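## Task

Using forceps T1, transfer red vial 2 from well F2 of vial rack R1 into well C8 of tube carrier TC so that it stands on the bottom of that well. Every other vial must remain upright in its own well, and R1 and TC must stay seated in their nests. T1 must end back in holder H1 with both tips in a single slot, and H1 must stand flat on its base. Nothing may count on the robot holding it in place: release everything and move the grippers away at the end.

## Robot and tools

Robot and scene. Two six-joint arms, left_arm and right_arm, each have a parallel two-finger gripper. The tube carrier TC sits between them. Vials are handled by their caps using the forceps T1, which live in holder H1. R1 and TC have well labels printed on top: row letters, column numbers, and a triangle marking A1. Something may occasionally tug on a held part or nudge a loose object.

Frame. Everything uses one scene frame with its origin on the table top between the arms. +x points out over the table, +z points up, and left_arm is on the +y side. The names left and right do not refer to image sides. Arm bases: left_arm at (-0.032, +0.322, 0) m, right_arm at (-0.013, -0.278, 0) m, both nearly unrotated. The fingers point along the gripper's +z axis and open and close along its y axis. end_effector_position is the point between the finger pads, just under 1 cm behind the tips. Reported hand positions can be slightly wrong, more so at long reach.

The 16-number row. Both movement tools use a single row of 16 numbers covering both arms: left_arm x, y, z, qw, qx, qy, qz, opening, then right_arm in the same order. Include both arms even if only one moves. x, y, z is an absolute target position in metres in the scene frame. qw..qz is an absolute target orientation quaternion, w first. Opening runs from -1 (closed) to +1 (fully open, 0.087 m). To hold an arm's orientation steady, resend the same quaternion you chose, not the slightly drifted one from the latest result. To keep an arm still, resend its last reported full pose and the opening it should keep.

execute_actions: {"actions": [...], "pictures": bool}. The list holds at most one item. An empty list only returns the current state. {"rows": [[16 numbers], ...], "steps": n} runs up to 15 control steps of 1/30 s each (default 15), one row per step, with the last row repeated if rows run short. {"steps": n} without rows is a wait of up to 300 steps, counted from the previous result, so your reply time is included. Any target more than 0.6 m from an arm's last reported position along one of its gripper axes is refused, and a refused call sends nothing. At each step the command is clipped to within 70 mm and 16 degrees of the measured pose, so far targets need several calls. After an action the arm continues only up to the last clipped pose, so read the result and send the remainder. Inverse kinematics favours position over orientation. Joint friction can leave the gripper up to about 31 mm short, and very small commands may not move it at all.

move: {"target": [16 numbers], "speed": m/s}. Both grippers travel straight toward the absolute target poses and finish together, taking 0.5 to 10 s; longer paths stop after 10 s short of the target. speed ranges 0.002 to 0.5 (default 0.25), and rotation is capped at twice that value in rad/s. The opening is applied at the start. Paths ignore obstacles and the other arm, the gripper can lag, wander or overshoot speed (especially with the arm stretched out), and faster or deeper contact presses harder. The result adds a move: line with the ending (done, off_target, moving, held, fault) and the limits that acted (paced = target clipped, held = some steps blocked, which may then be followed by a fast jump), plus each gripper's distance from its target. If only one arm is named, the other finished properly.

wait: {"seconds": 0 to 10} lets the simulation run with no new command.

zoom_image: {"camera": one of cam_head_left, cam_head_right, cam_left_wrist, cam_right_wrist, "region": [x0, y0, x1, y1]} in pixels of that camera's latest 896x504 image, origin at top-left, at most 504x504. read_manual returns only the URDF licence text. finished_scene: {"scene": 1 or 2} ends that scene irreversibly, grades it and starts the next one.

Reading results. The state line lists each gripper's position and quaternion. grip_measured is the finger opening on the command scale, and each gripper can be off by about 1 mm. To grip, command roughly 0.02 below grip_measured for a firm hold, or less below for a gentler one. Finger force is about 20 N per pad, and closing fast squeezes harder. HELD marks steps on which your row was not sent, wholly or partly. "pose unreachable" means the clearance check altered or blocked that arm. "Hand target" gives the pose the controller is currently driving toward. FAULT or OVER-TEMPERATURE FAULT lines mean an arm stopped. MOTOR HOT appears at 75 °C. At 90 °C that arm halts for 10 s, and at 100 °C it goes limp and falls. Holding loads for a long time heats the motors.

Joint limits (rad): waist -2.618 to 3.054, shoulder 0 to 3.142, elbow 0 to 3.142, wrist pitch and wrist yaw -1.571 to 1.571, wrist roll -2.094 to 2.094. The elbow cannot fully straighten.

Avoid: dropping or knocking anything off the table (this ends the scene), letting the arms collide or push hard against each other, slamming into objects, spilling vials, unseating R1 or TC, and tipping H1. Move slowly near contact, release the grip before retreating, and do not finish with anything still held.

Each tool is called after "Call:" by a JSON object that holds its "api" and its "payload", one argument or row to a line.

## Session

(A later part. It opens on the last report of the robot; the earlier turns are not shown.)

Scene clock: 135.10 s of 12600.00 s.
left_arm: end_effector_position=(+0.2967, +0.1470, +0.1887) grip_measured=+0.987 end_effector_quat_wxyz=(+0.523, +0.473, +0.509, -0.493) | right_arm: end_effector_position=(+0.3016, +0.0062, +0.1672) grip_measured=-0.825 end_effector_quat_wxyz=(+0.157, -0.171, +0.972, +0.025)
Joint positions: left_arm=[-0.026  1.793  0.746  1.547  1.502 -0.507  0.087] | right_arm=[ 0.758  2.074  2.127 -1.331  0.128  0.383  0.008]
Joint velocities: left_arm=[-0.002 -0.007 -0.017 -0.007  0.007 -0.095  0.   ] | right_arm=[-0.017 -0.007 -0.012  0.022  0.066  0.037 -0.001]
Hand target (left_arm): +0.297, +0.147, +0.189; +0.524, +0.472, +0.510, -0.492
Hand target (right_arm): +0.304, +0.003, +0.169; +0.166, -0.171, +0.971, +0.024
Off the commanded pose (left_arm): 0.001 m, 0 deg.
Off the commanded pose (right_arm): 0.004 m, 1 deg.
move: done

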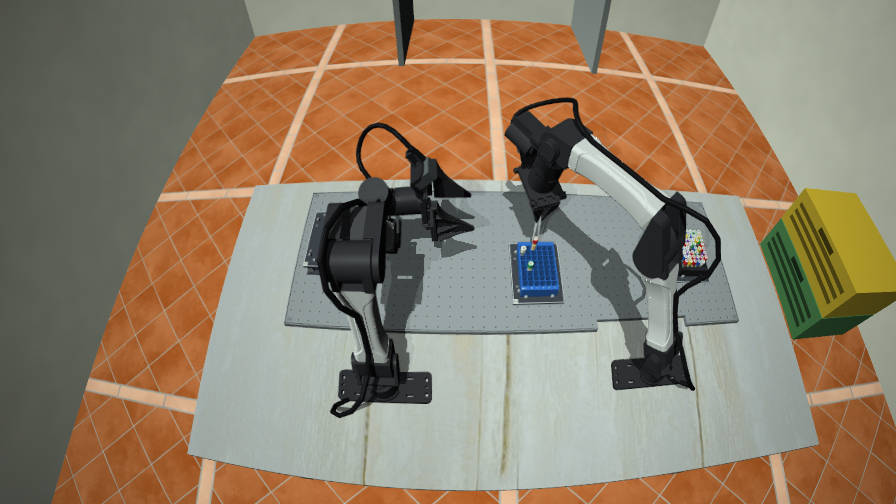

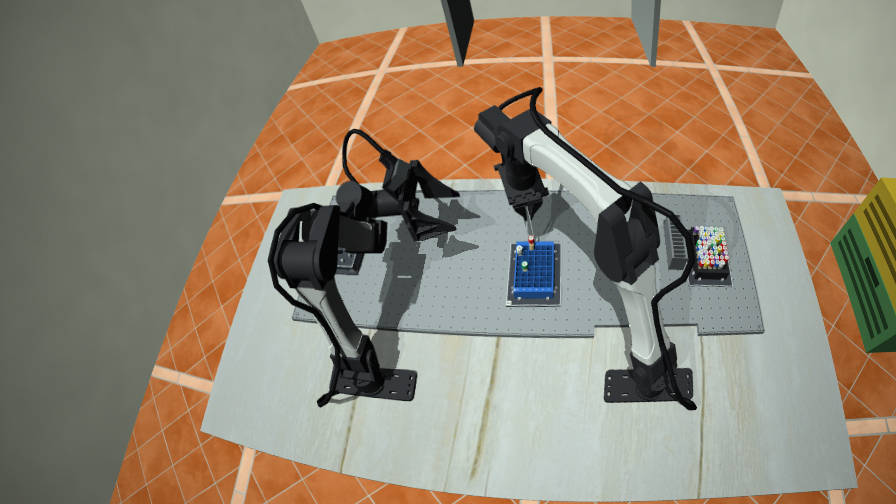

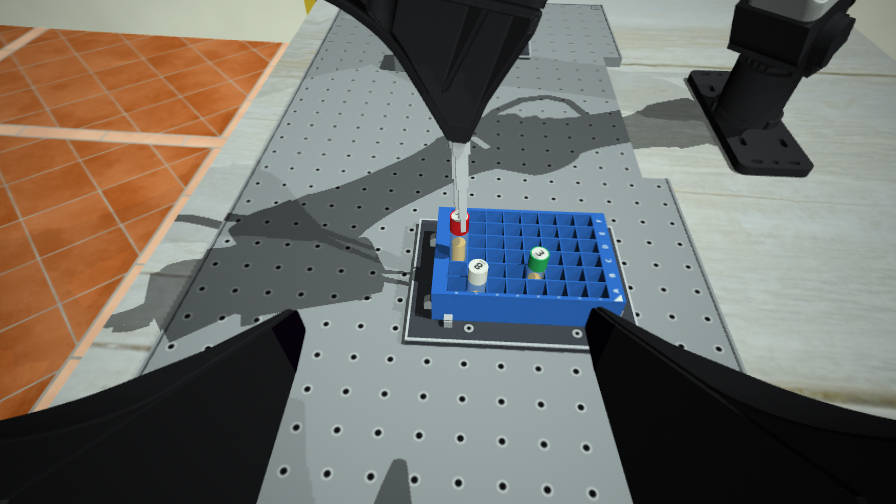

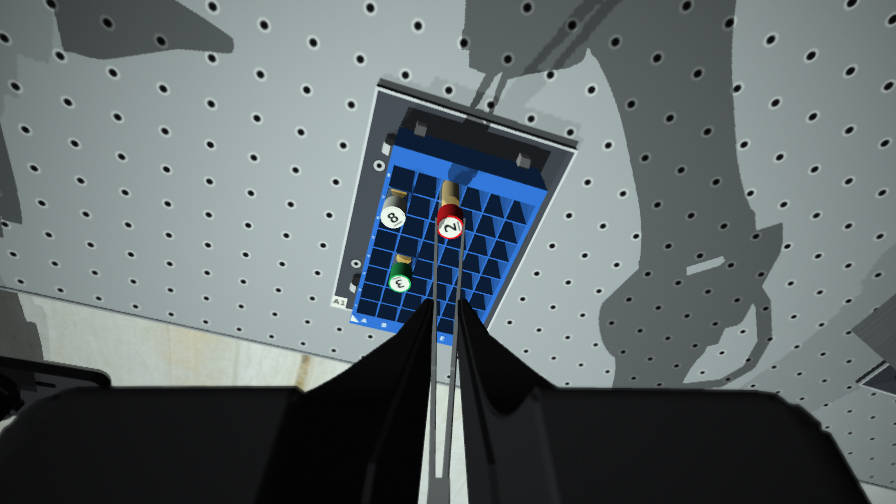

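In. About 17 mm more.

Call:
{"api": "move", "payload": {
  "target": [0.2972,0.147,0.189,0.524,0.472,0.510,-0.492,1,0.301,0.003,0.155,0.160,-0.171,0.972,0.024,-0.84],
  "speed": 0.007
}}

Call:
{"api": "move", "payload": {
  "target": [0.2972,0.147,0.189,0.524,0.472,0.510,-0.492,1,0.301,0.003,0.155,0.160,-0.171,0.972,0.024,-0.76],
  "speed": 0.007
}}

Call:
{"api": "zoom_image", "payload": {
  "camera": "cam_left_wrist",
  "region": [390, 150, 570, 310]
}}

Scene clock: 137.97 s of 12600.00 s.
left_arm: end_effector_position=(+0.2967, +0.1470, +0.1887) grip_measured=+0.987 end_effector_quat_wxyz=(+0.523, +0.473, +0.509, -0.493) | right_arm: end_effector_position=(+0.3015, +0.0061, +0.1512) grip_measured=-0.825 end_effector_quat_wxyz=(+0.153, -0.172, +0.973, +0.022)
Joint positions: left_arm=[-0.026  1.793  0.746  1.547  1.502 -0.507  0.087] | right_arm=[ 0.758  2.063  2.047 -1.271  0.128  0.383  0.008]
Joint velocities: left_arm=[-0.017 -0.002  0.002 -0.081  0.007 -0.037 -0.   ] | right_arm=[ 0.007  0.007 -0.002  0.007  0.022 -0.095  0.   ]
Hand target (left_arm): +0.297, +0.147, +0.189; +0.524, +0.472, +0.510, -0.492
Hand target (right_arm): +0.301, +0.003, +0.155; +0.160, -0.171, +0.972, +0.024
Off the commanded pose (left_arm): 0.001 m, 0 deg.
Off the commanded pose (right_arm): 0.005 m, 1 deg.
move: done

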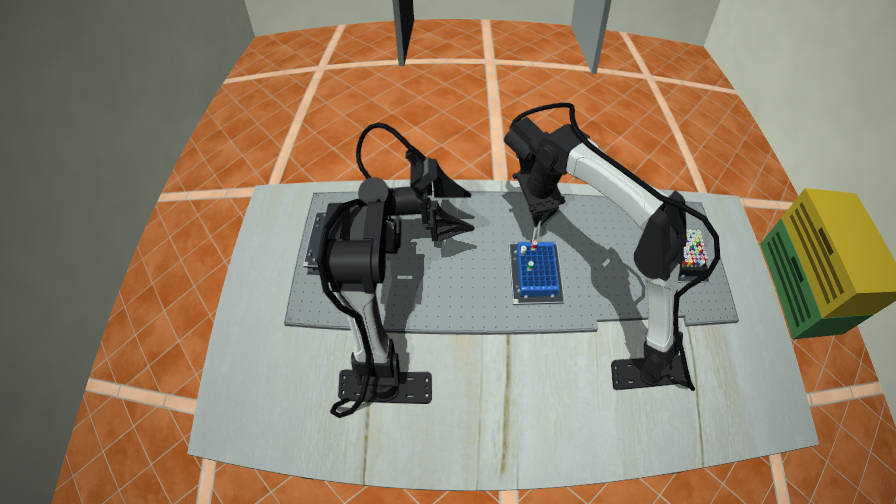

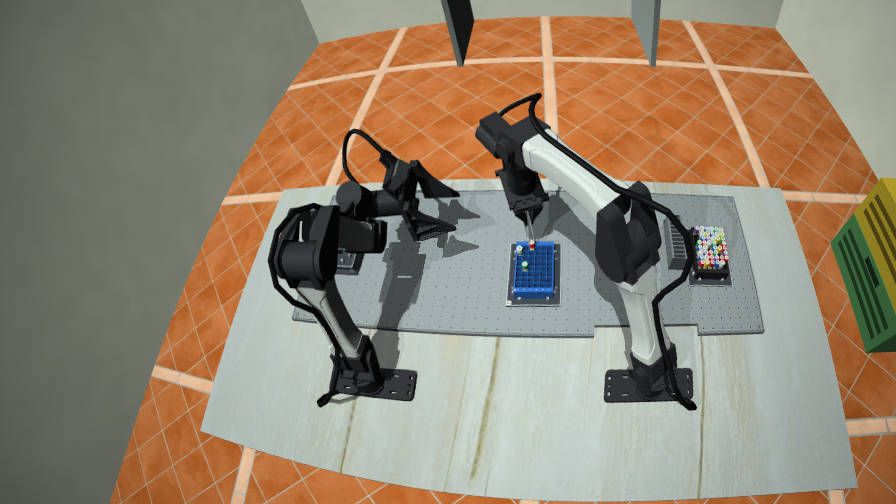

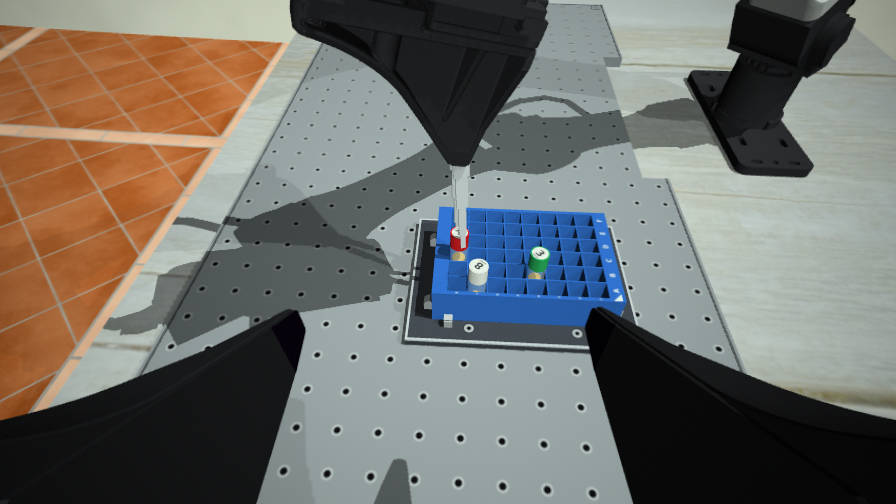

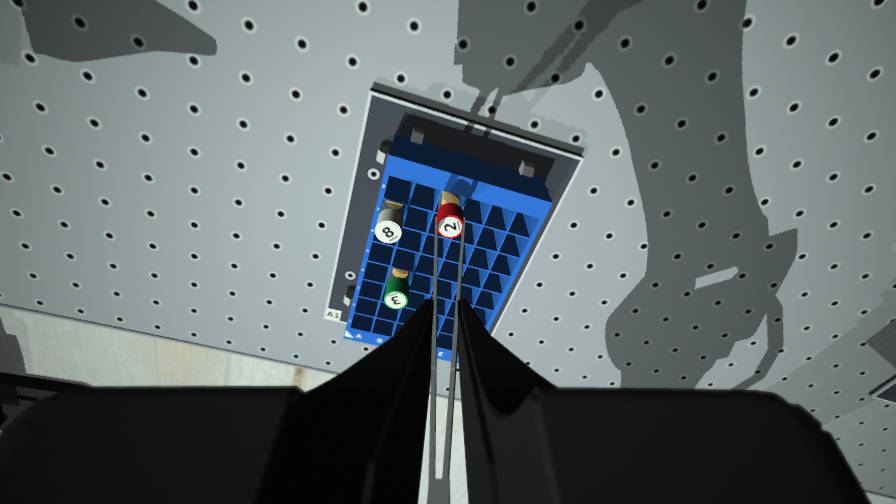

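Scene clock: 139.23 s of 12600.00 s.
left_arm: end_effector_position=(+0.2967, +0.1470, +0.1887) grip_measured=+0.987 end_effector_quat_wxyz=(+0.523, +0.473, +0.509, -0.493) | right_arm: end_effector_position=(+0.3015, +0.0061, +0.1512) grip_measured=-0.760 end_effector_quat_wxyz=(+0.153, -0.172, +0.973, +0.022)
Joint positions: left_arm=[-0.026  1.793  0.746  1.547  1.502 -0.507  0.087] | right_arm=[ 0.758  2.063  2.047 -1.271  0.128  0.383  0.01 ]
Joint velocities: left_arm=[-0.002 -0.017  0.007 -0.11   0.007 -0.007  0.   ] | right_arm=[-0.007  0.002 -0.017  0.007  0.11  -0.037 -0.001]
Hand target (left_arm): +0.297, +0.147, +0.189; +0.524, +0.472, +0.510, -0.492
Hand target (right_arm): +0.301, +0.003, +0.155; +0.160, -0.171, +0.972, +0.024
Off the commanded pose (left_arm): 0.001 m, 0 deg.
Off the commanded pose (right_arm): 0.005 m, 1 deg.
move: done

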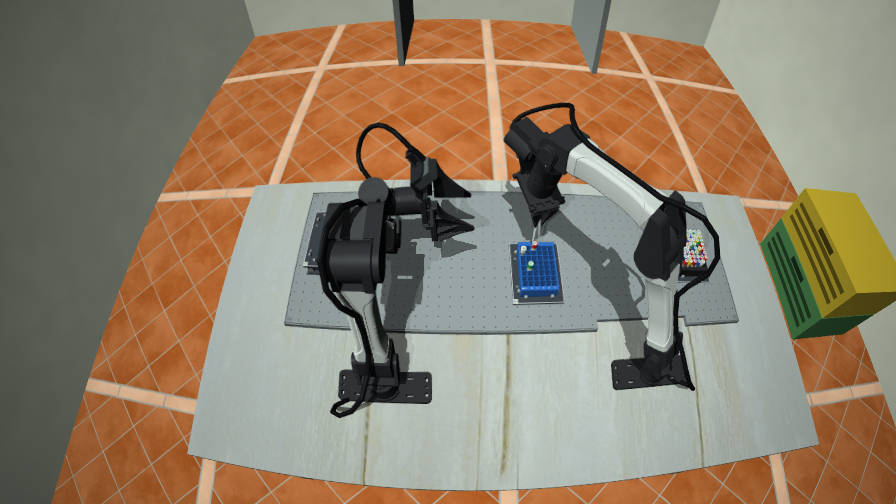

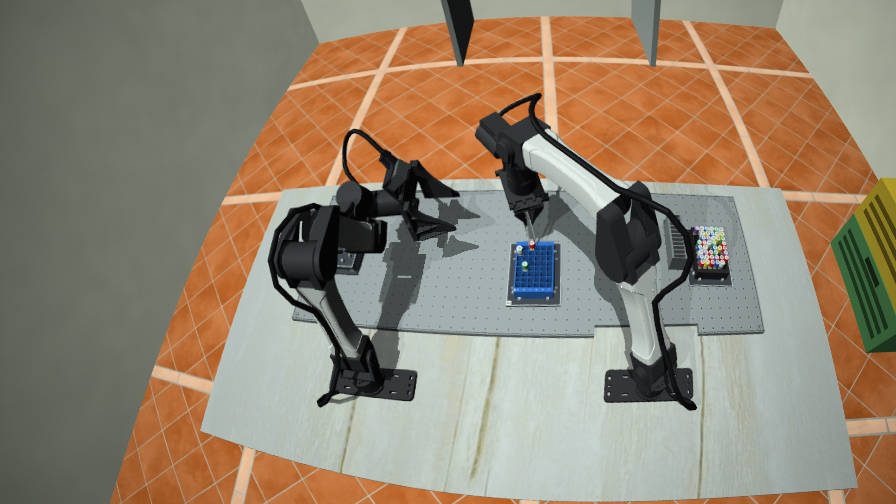

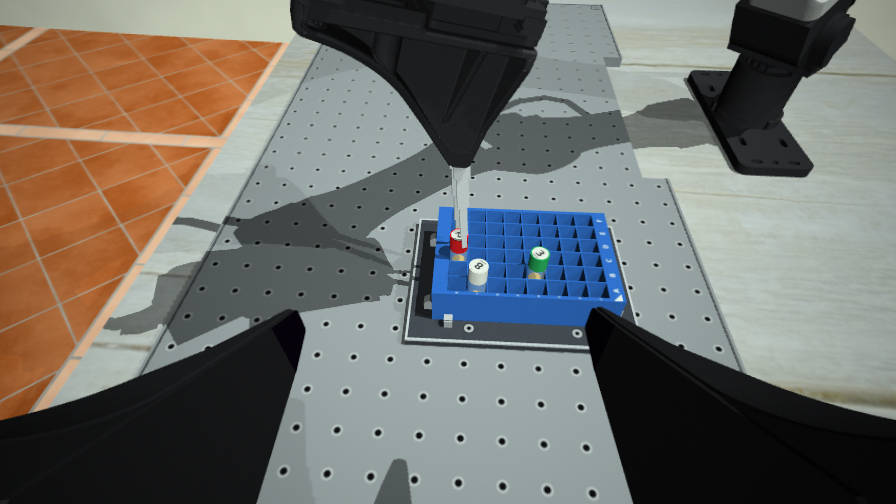

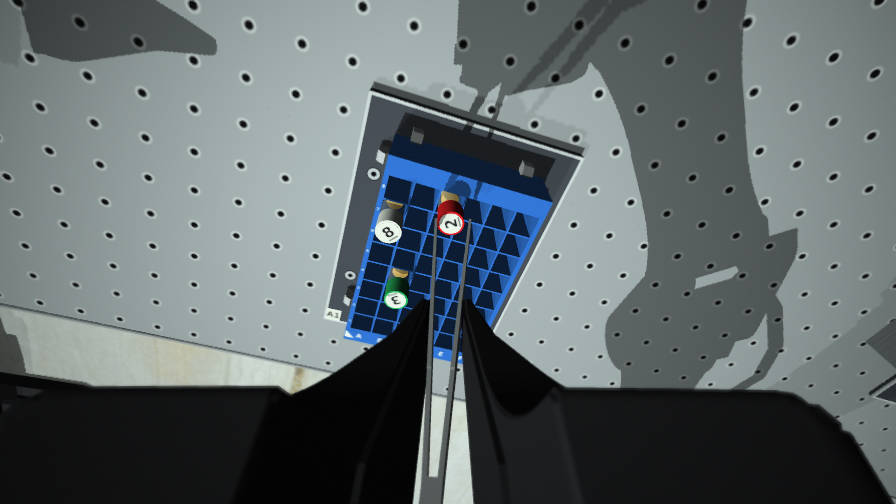

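Region (390, 150, 570, 310) of cam_left_wrist's 896x504 image, scaled by 2.800, with more detail than that image has.

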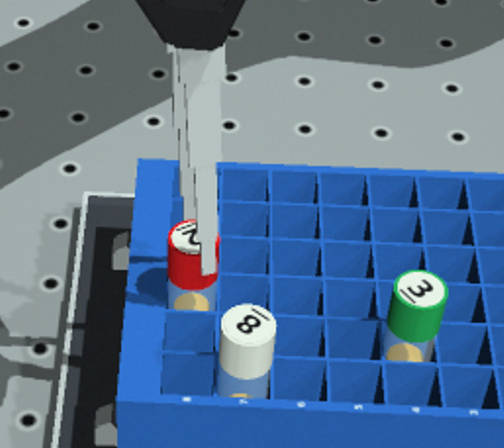

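Call:
{"api": "move", "payload": {
  "target": [0.2972,0.147,0.189,0.524,0.472,0.510,-0.492,1,0.301,0.005,0.185,0.160,-0.171,0.972,0.024,-0.76],
  "speed": 0.03
}}

Call:
{"api": "move", "payload": {
  "target": [0.3055,-0.09,0.20,0.570,0.383,0.447,-0.572,1,0.315,-0.36,0.165,0.178,0,0.984,0,-0.8],
  "speed": 0.15
}}

Call:
{"api": "zoom_image", "payload": {
  "camera": "cam_left_wrist",
  "region": [340, 100, 560, 300]
}}

Scene clock: 141.80 s of 12600.00 s.
left_arm: end_effector_position=(+0.2967, +0.1470, +0.1887) grip_measured=+0.987 end_effector_quat_wxyz=(+0.523, +0.473, +0.509, -0.493) | right_arm: end_effector_position=(+0.2993, +0.0041, +0.1827) grip_measured=-0.760 end_effector_quat_wxyz=(+0.159, -0.171, +0.972, +0.026)
Joint positions: left_arm=[-0.026  1.793  0.746  1.547  1.502 -0.507  0.087] | right_arm=[ 0.758  2.078  2.197 -1.392  0.128  0.383  0.01 ]
Joint velocities: left_arm=[-0.007 -0.017 -0.027  0.066 -0.051  0.007  0.002] | right_arm=[-0.022  0.002 -0.002  0.007  0.066 -0.022  0.001]
Hand target (left_arm): +0.297, +0.147, +0.189; +0.524, +0.472, +0.510, -0.492
Hand target (right_arm): +0.301, +0.005, +0.185; +0.160, -0.171, +0.972, +0.024
Off the commanded pose (left_arm): 0.001 m, 0 deg.
Off the commanded pose (right_arm): 0.003 m, 0 deg.
move: done

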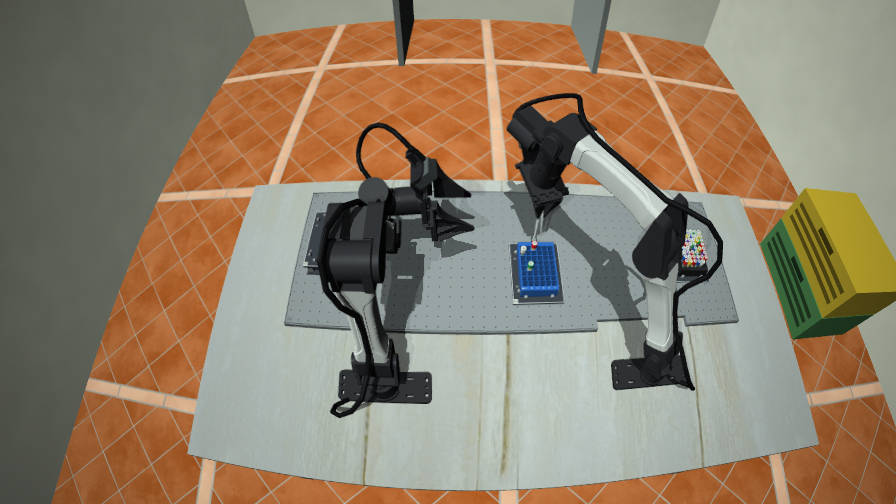

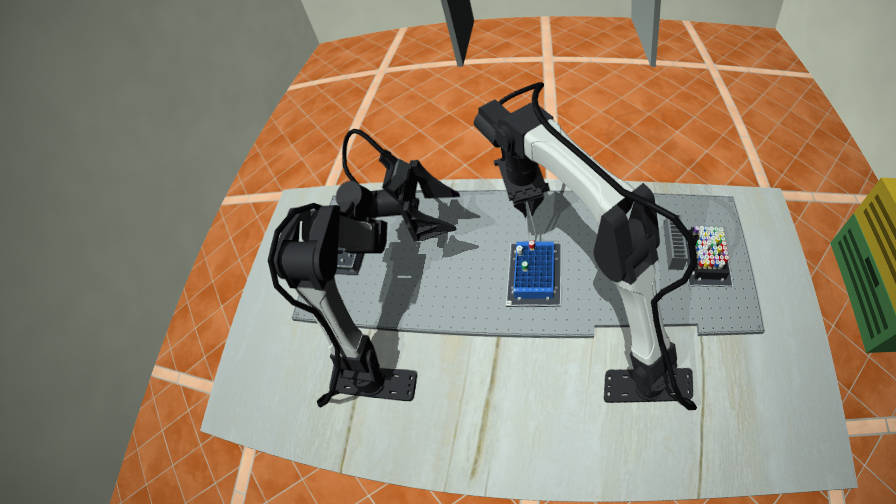

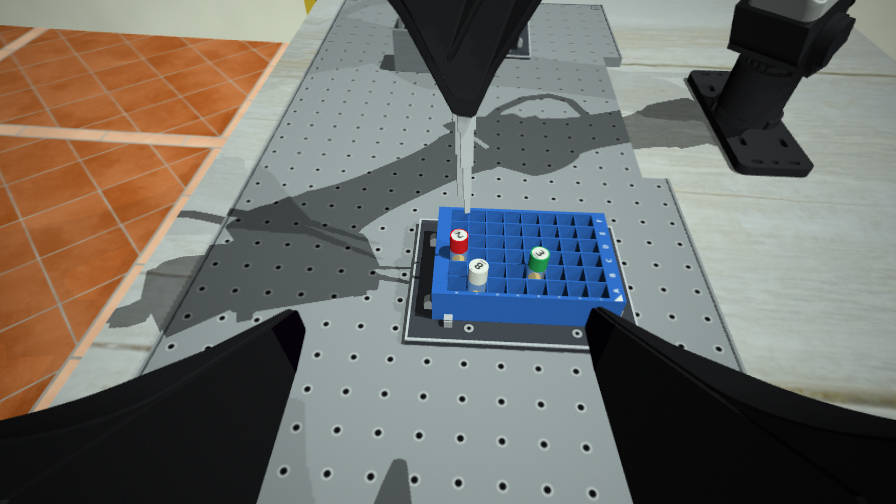

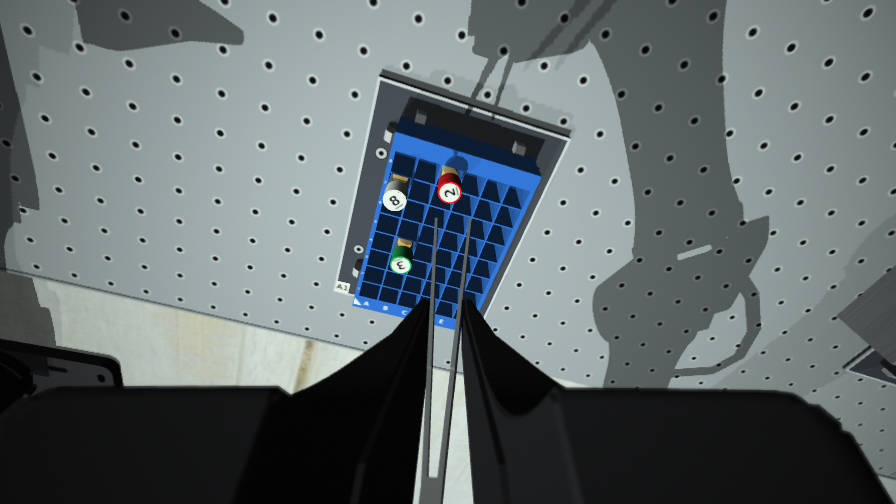

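Scene clock: 144.70 s of 12600.00 s.
left_arm: end_effector_position=(+0.3013, -0.0850, +0.1893) grip_measured=+0.987 end_effector_quat_wxyz=(+0.557, +0.382, +0.465, -0.572) | right_arm: end_effector_position=(+0.3108, -0.3614, +0.1628) grip_measured=-0.799 end_effector_quat_wxyz=(+0.163, +0.002, +0.987, -0.016)
Joint positions: left_arm=[-0.644  2.123  1.044  1.5    0.829 -0.429  0.087] | right_arm=[-0.242  1.659  1.562 -1.149 -0.049 -0.238  0.009]
Joint velocities: left_arm=[ 0.007  0.002  0.002  0.007  0.022 -0.007 -0.001] | right_arm=[-0.017 -0.012 -0.002 -0.007 -0.081 -0.125 -0.001]
Hand target (left_arm): +0.304, -0.089, +0.201; +0.571, +0.382, +0.449, -0.572
Hand target (right_arm): +0.319, -0.364, +0.165; +0.175, -0.002, +0.984, -0.013
Off the commanded pose (left_arm): 0.013 m, 3 deg.
Off the commanded pose (right_arm): 0.005 m, 3 deg.
move: off_target (left_arm, right_arm)

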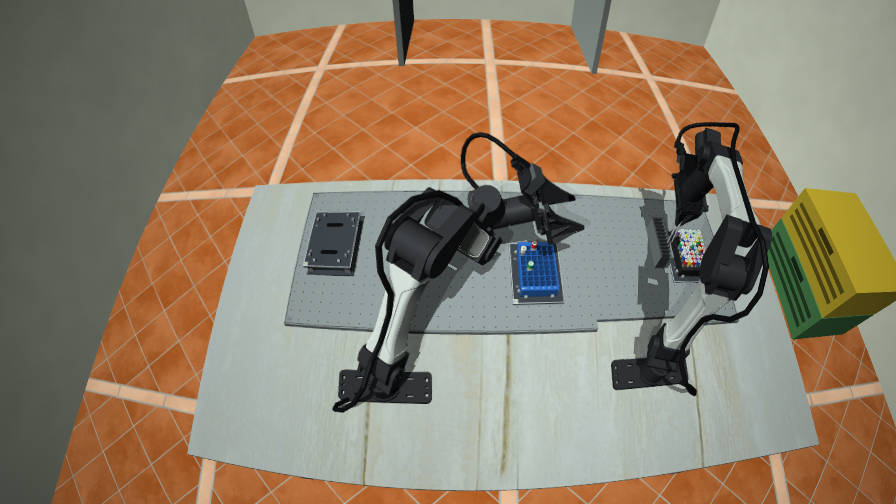

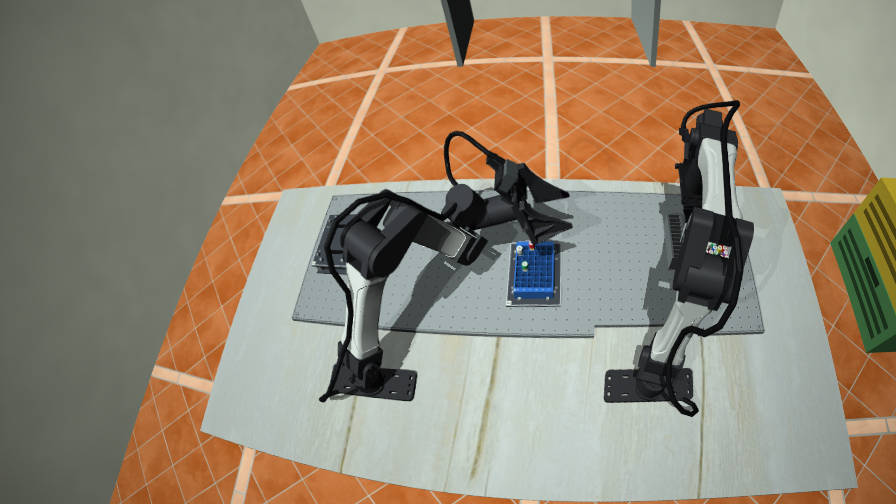

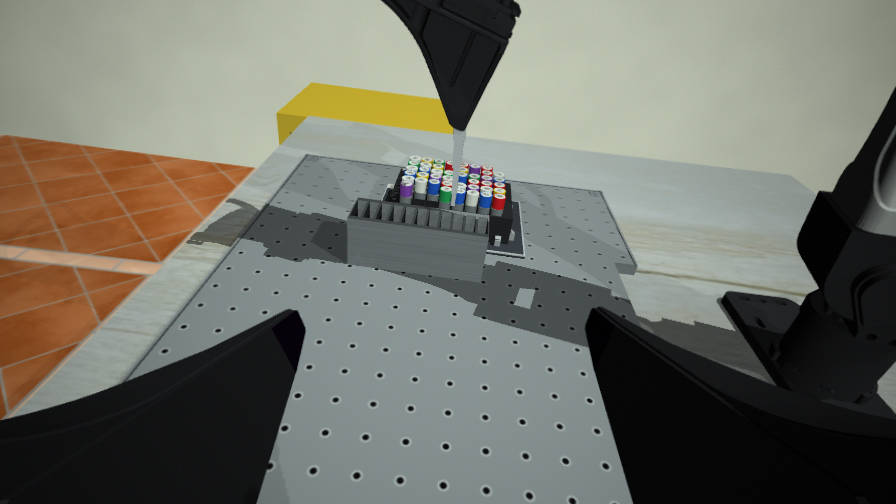

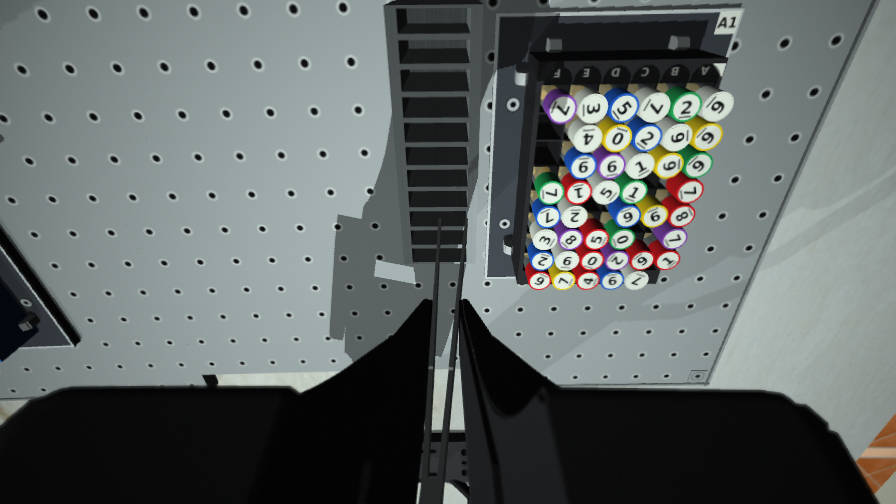

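Region (340, 100, 560, 300) of cam_left_wrist's 896x504 image, scaled by 2.291, with more detail than that image has; it fills the top 458 rows of this view, and the rest is white.

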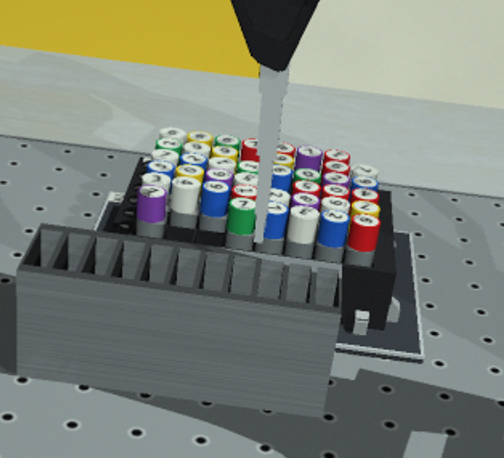

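Call:
{"api": "move", "payload": {
  "target": [0.3013,-0.085,0.1893,0.557,0.382,0.465,-0.572,1,0.316,-0.355,0.157,0.178,0,0.984,0.003,-0.8],
  "speed": 0.02
}}

Call:
{"api": "zoom_image", "payload": {
  "camera": "cam_left_wrist",
  "region": [390, 130, 520, 250]
}}

Scene clock: 147.03 s of 12600.00 s.
left_arm: end_effector_position=(+0.3016, -0.0850, +0.1894) grip_measured=+0.987 end_effector_quat_wxyz=(+0.558, +0.381, +0.465, -0.572) | right_arm: end_effector_position=(+0.3152, -0.3572, +0.1588) grip_measured=-0.799 end_effector_quat_wxyz=(+0.171, -0.002, +0.985, -0.003)
Joint positions: left_arm=[-0.644  2.123  1.044  1.5    0.827 -0.429  0.087] | right_arm=[-0.242  1.659  1.545 -1.12  -0.079 -0.24   0.009]
Joint velocities: left_arm=[-0.002 -0.002 -0.002 -0.037  0.037 -0.022 -0.   ] | right_arm=[-0.007  0.017 -0.002  0.007 -0.081 -0.007 -0.   ]
Hand target (left_arm): +0.301, -0.085, +0.189; +0.557, +0.382, +0.465, -0.572
Hand target (right_arm): +0.316, -0.355, +0.157; +0.178, +0.000, +0.984, +0.003
Off the commanded pose (left_arm): 0.000 m, 0 deg.
Off the commanded pose (right_arm): 0.003 m, 1 deg.
move: done

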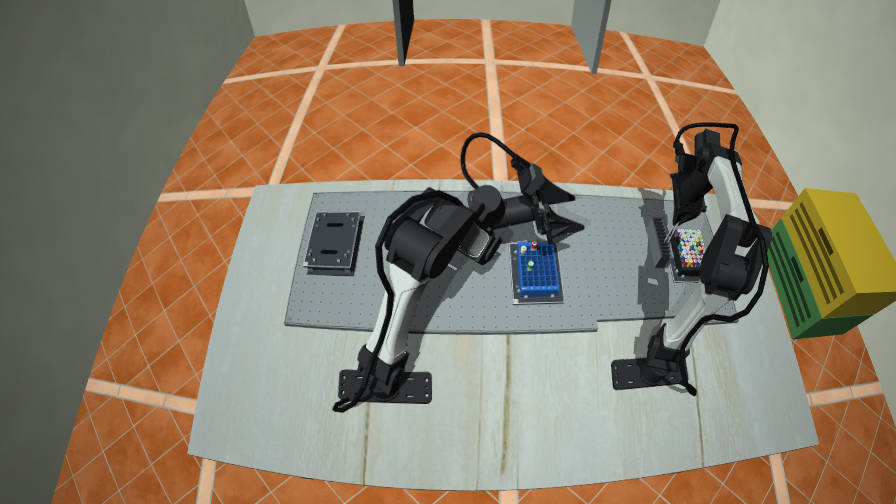

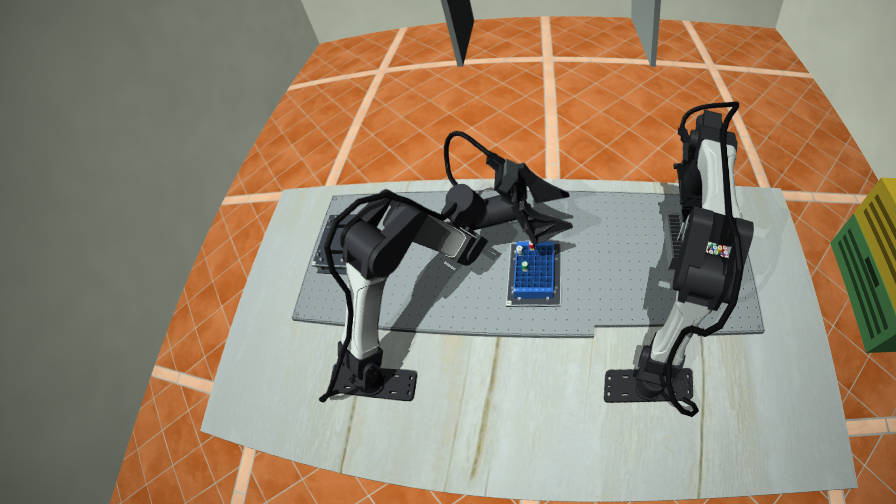

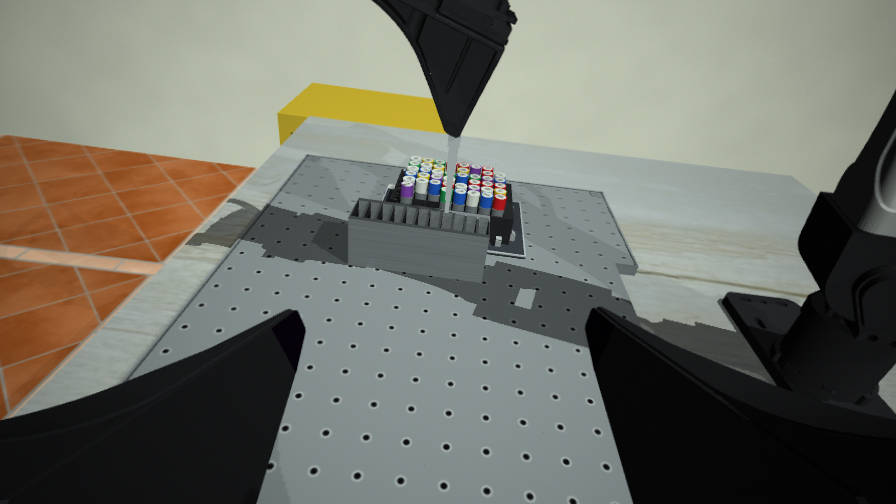

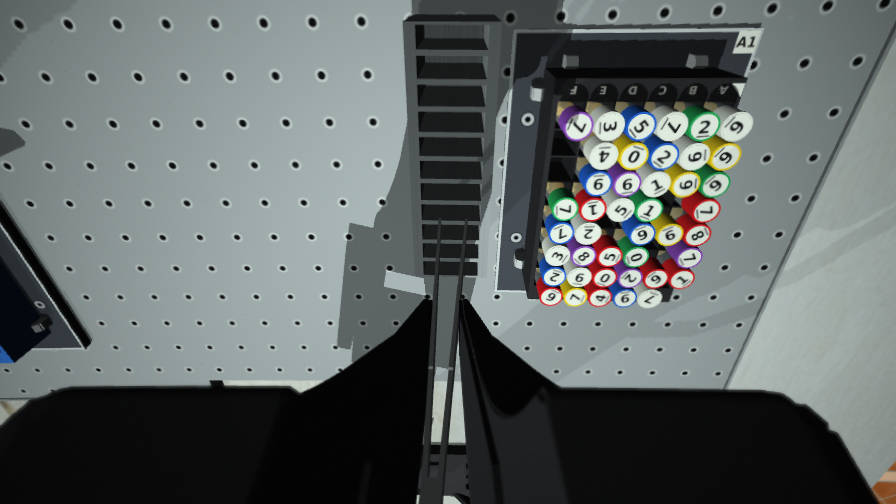

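Region (390, 130, 520, 250) of cam_left_wrist's 896x504 image, scaled by 3.877, with more detail than that image has; it fills the top 465 rows of this view, and the rest is white.

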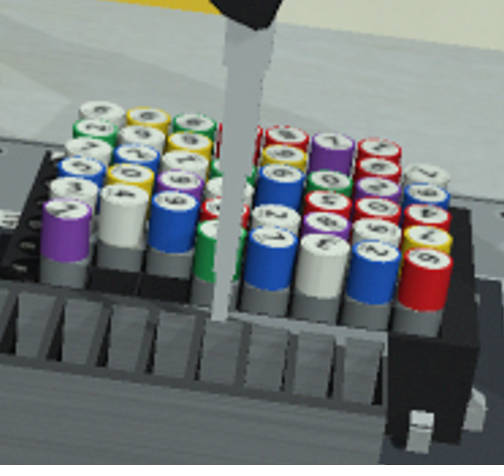

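Call:
{"api": "move", "payload": {
  "target": [0.3013,-0.085,0.1893,0.557,0.382,0.465,-0.572,1,0.314,-0.356,0.105,0.174,0,0.985,0,-0.8],
  "speed": 0.02
}}

Call:
{"api": "zoom_image", "payload": {
  "camera": "cam_left_wrist",
  "region": [390, 130, 520, 250]
}}

Scene clock: 150.80 s of 12600.00 s.
left_arm: end_effector_position=(+0.3016, -0.0850, +0.1894) grip_measured=+0.987 end_effector_quat_wxyz=(+0.558, +0.381, +0.465, -0.572) | right_arm: end_effector_position=(+0.3145, -0.3567, +0.1070) grip_measured=-0.799 end_effector_quat_wxyz=(+0.168, -0.002, +0.986, -0.001)
Joint positions: left_arm=[-0.644  2.123  1.044  1.5    0.827 -0.429  0.087] | right_arm=[-0.242  1.659  1.34  -0.924 -0.08  -0.24   0.009]
Joint velocities: left_arm=[-0.022  0.017 -0.017  0.022  0.007 -0.095 -0.   ] | right_arm=[ 0.007 -0.002 -0.007  0.081  0.007  0.095  0.   ]
Hand target (left_arm): +0.301, -0.085, +0.189; +0.557, +0.382, +0.465, -0.572
Hand target (right_arm): +0.315, -0.356, +0.105; +0.174, -0.000, +0.985, +0.000
Off the commanded pose (left_arm): 0.000 m, 0 deg.
Off the commanded pose (right_arm): 0.002 m, 1 deg.
move: done

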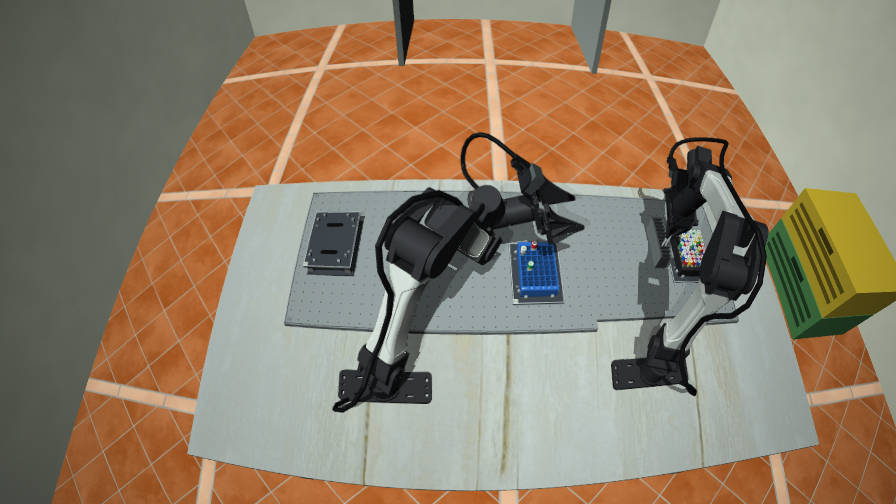

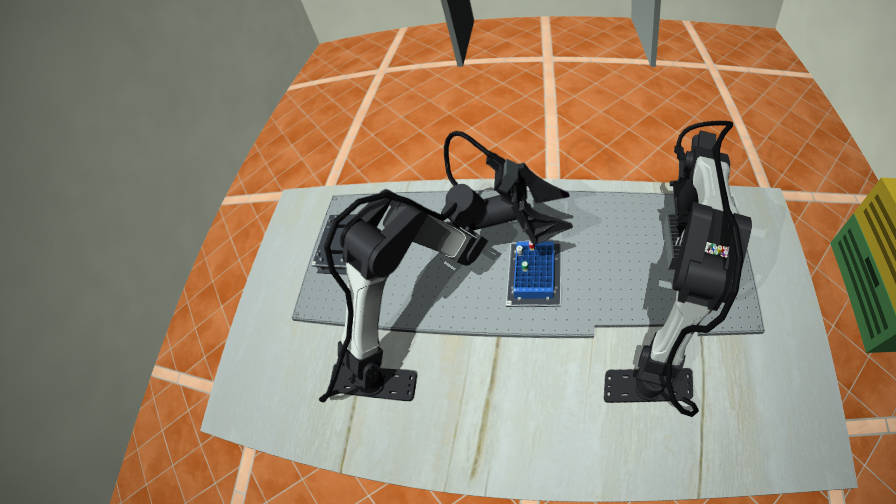

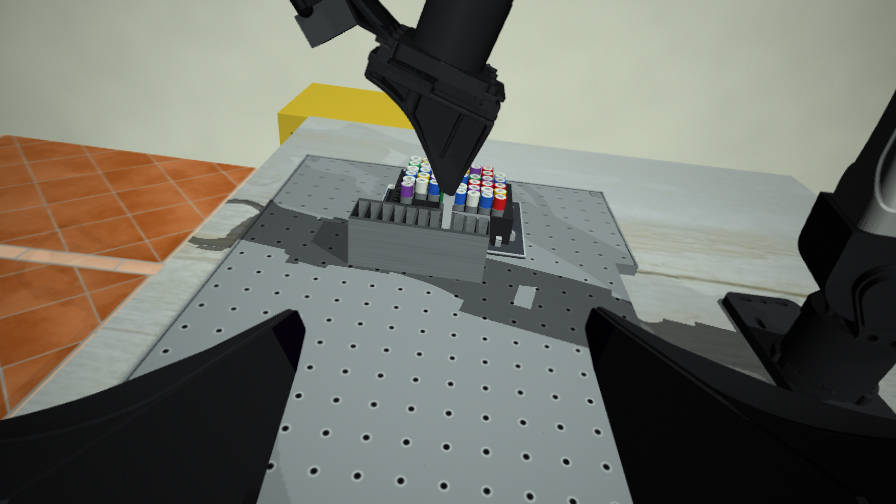

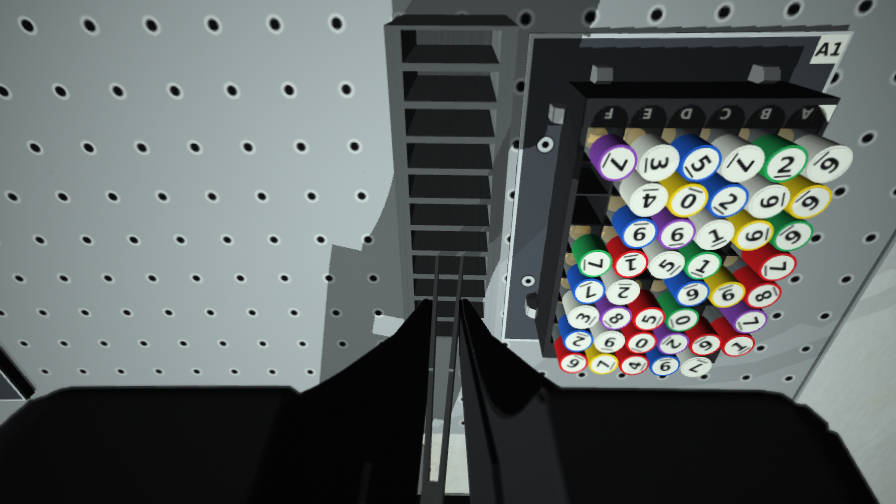

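Region (390, 130, 520, 250) of cam_left_wrist's 896x504 image, scaled by 3.877, with more detail than that image has; it fills the top 465 rows of this view, and the rest is white.

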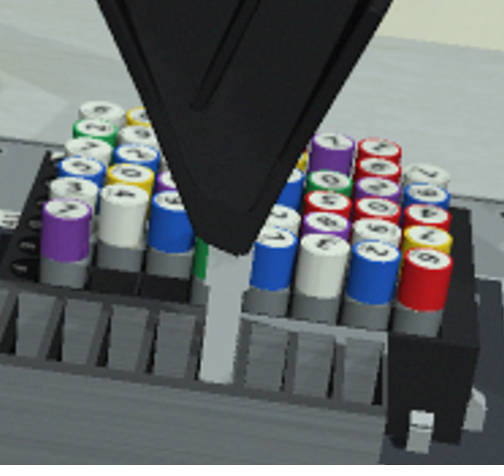

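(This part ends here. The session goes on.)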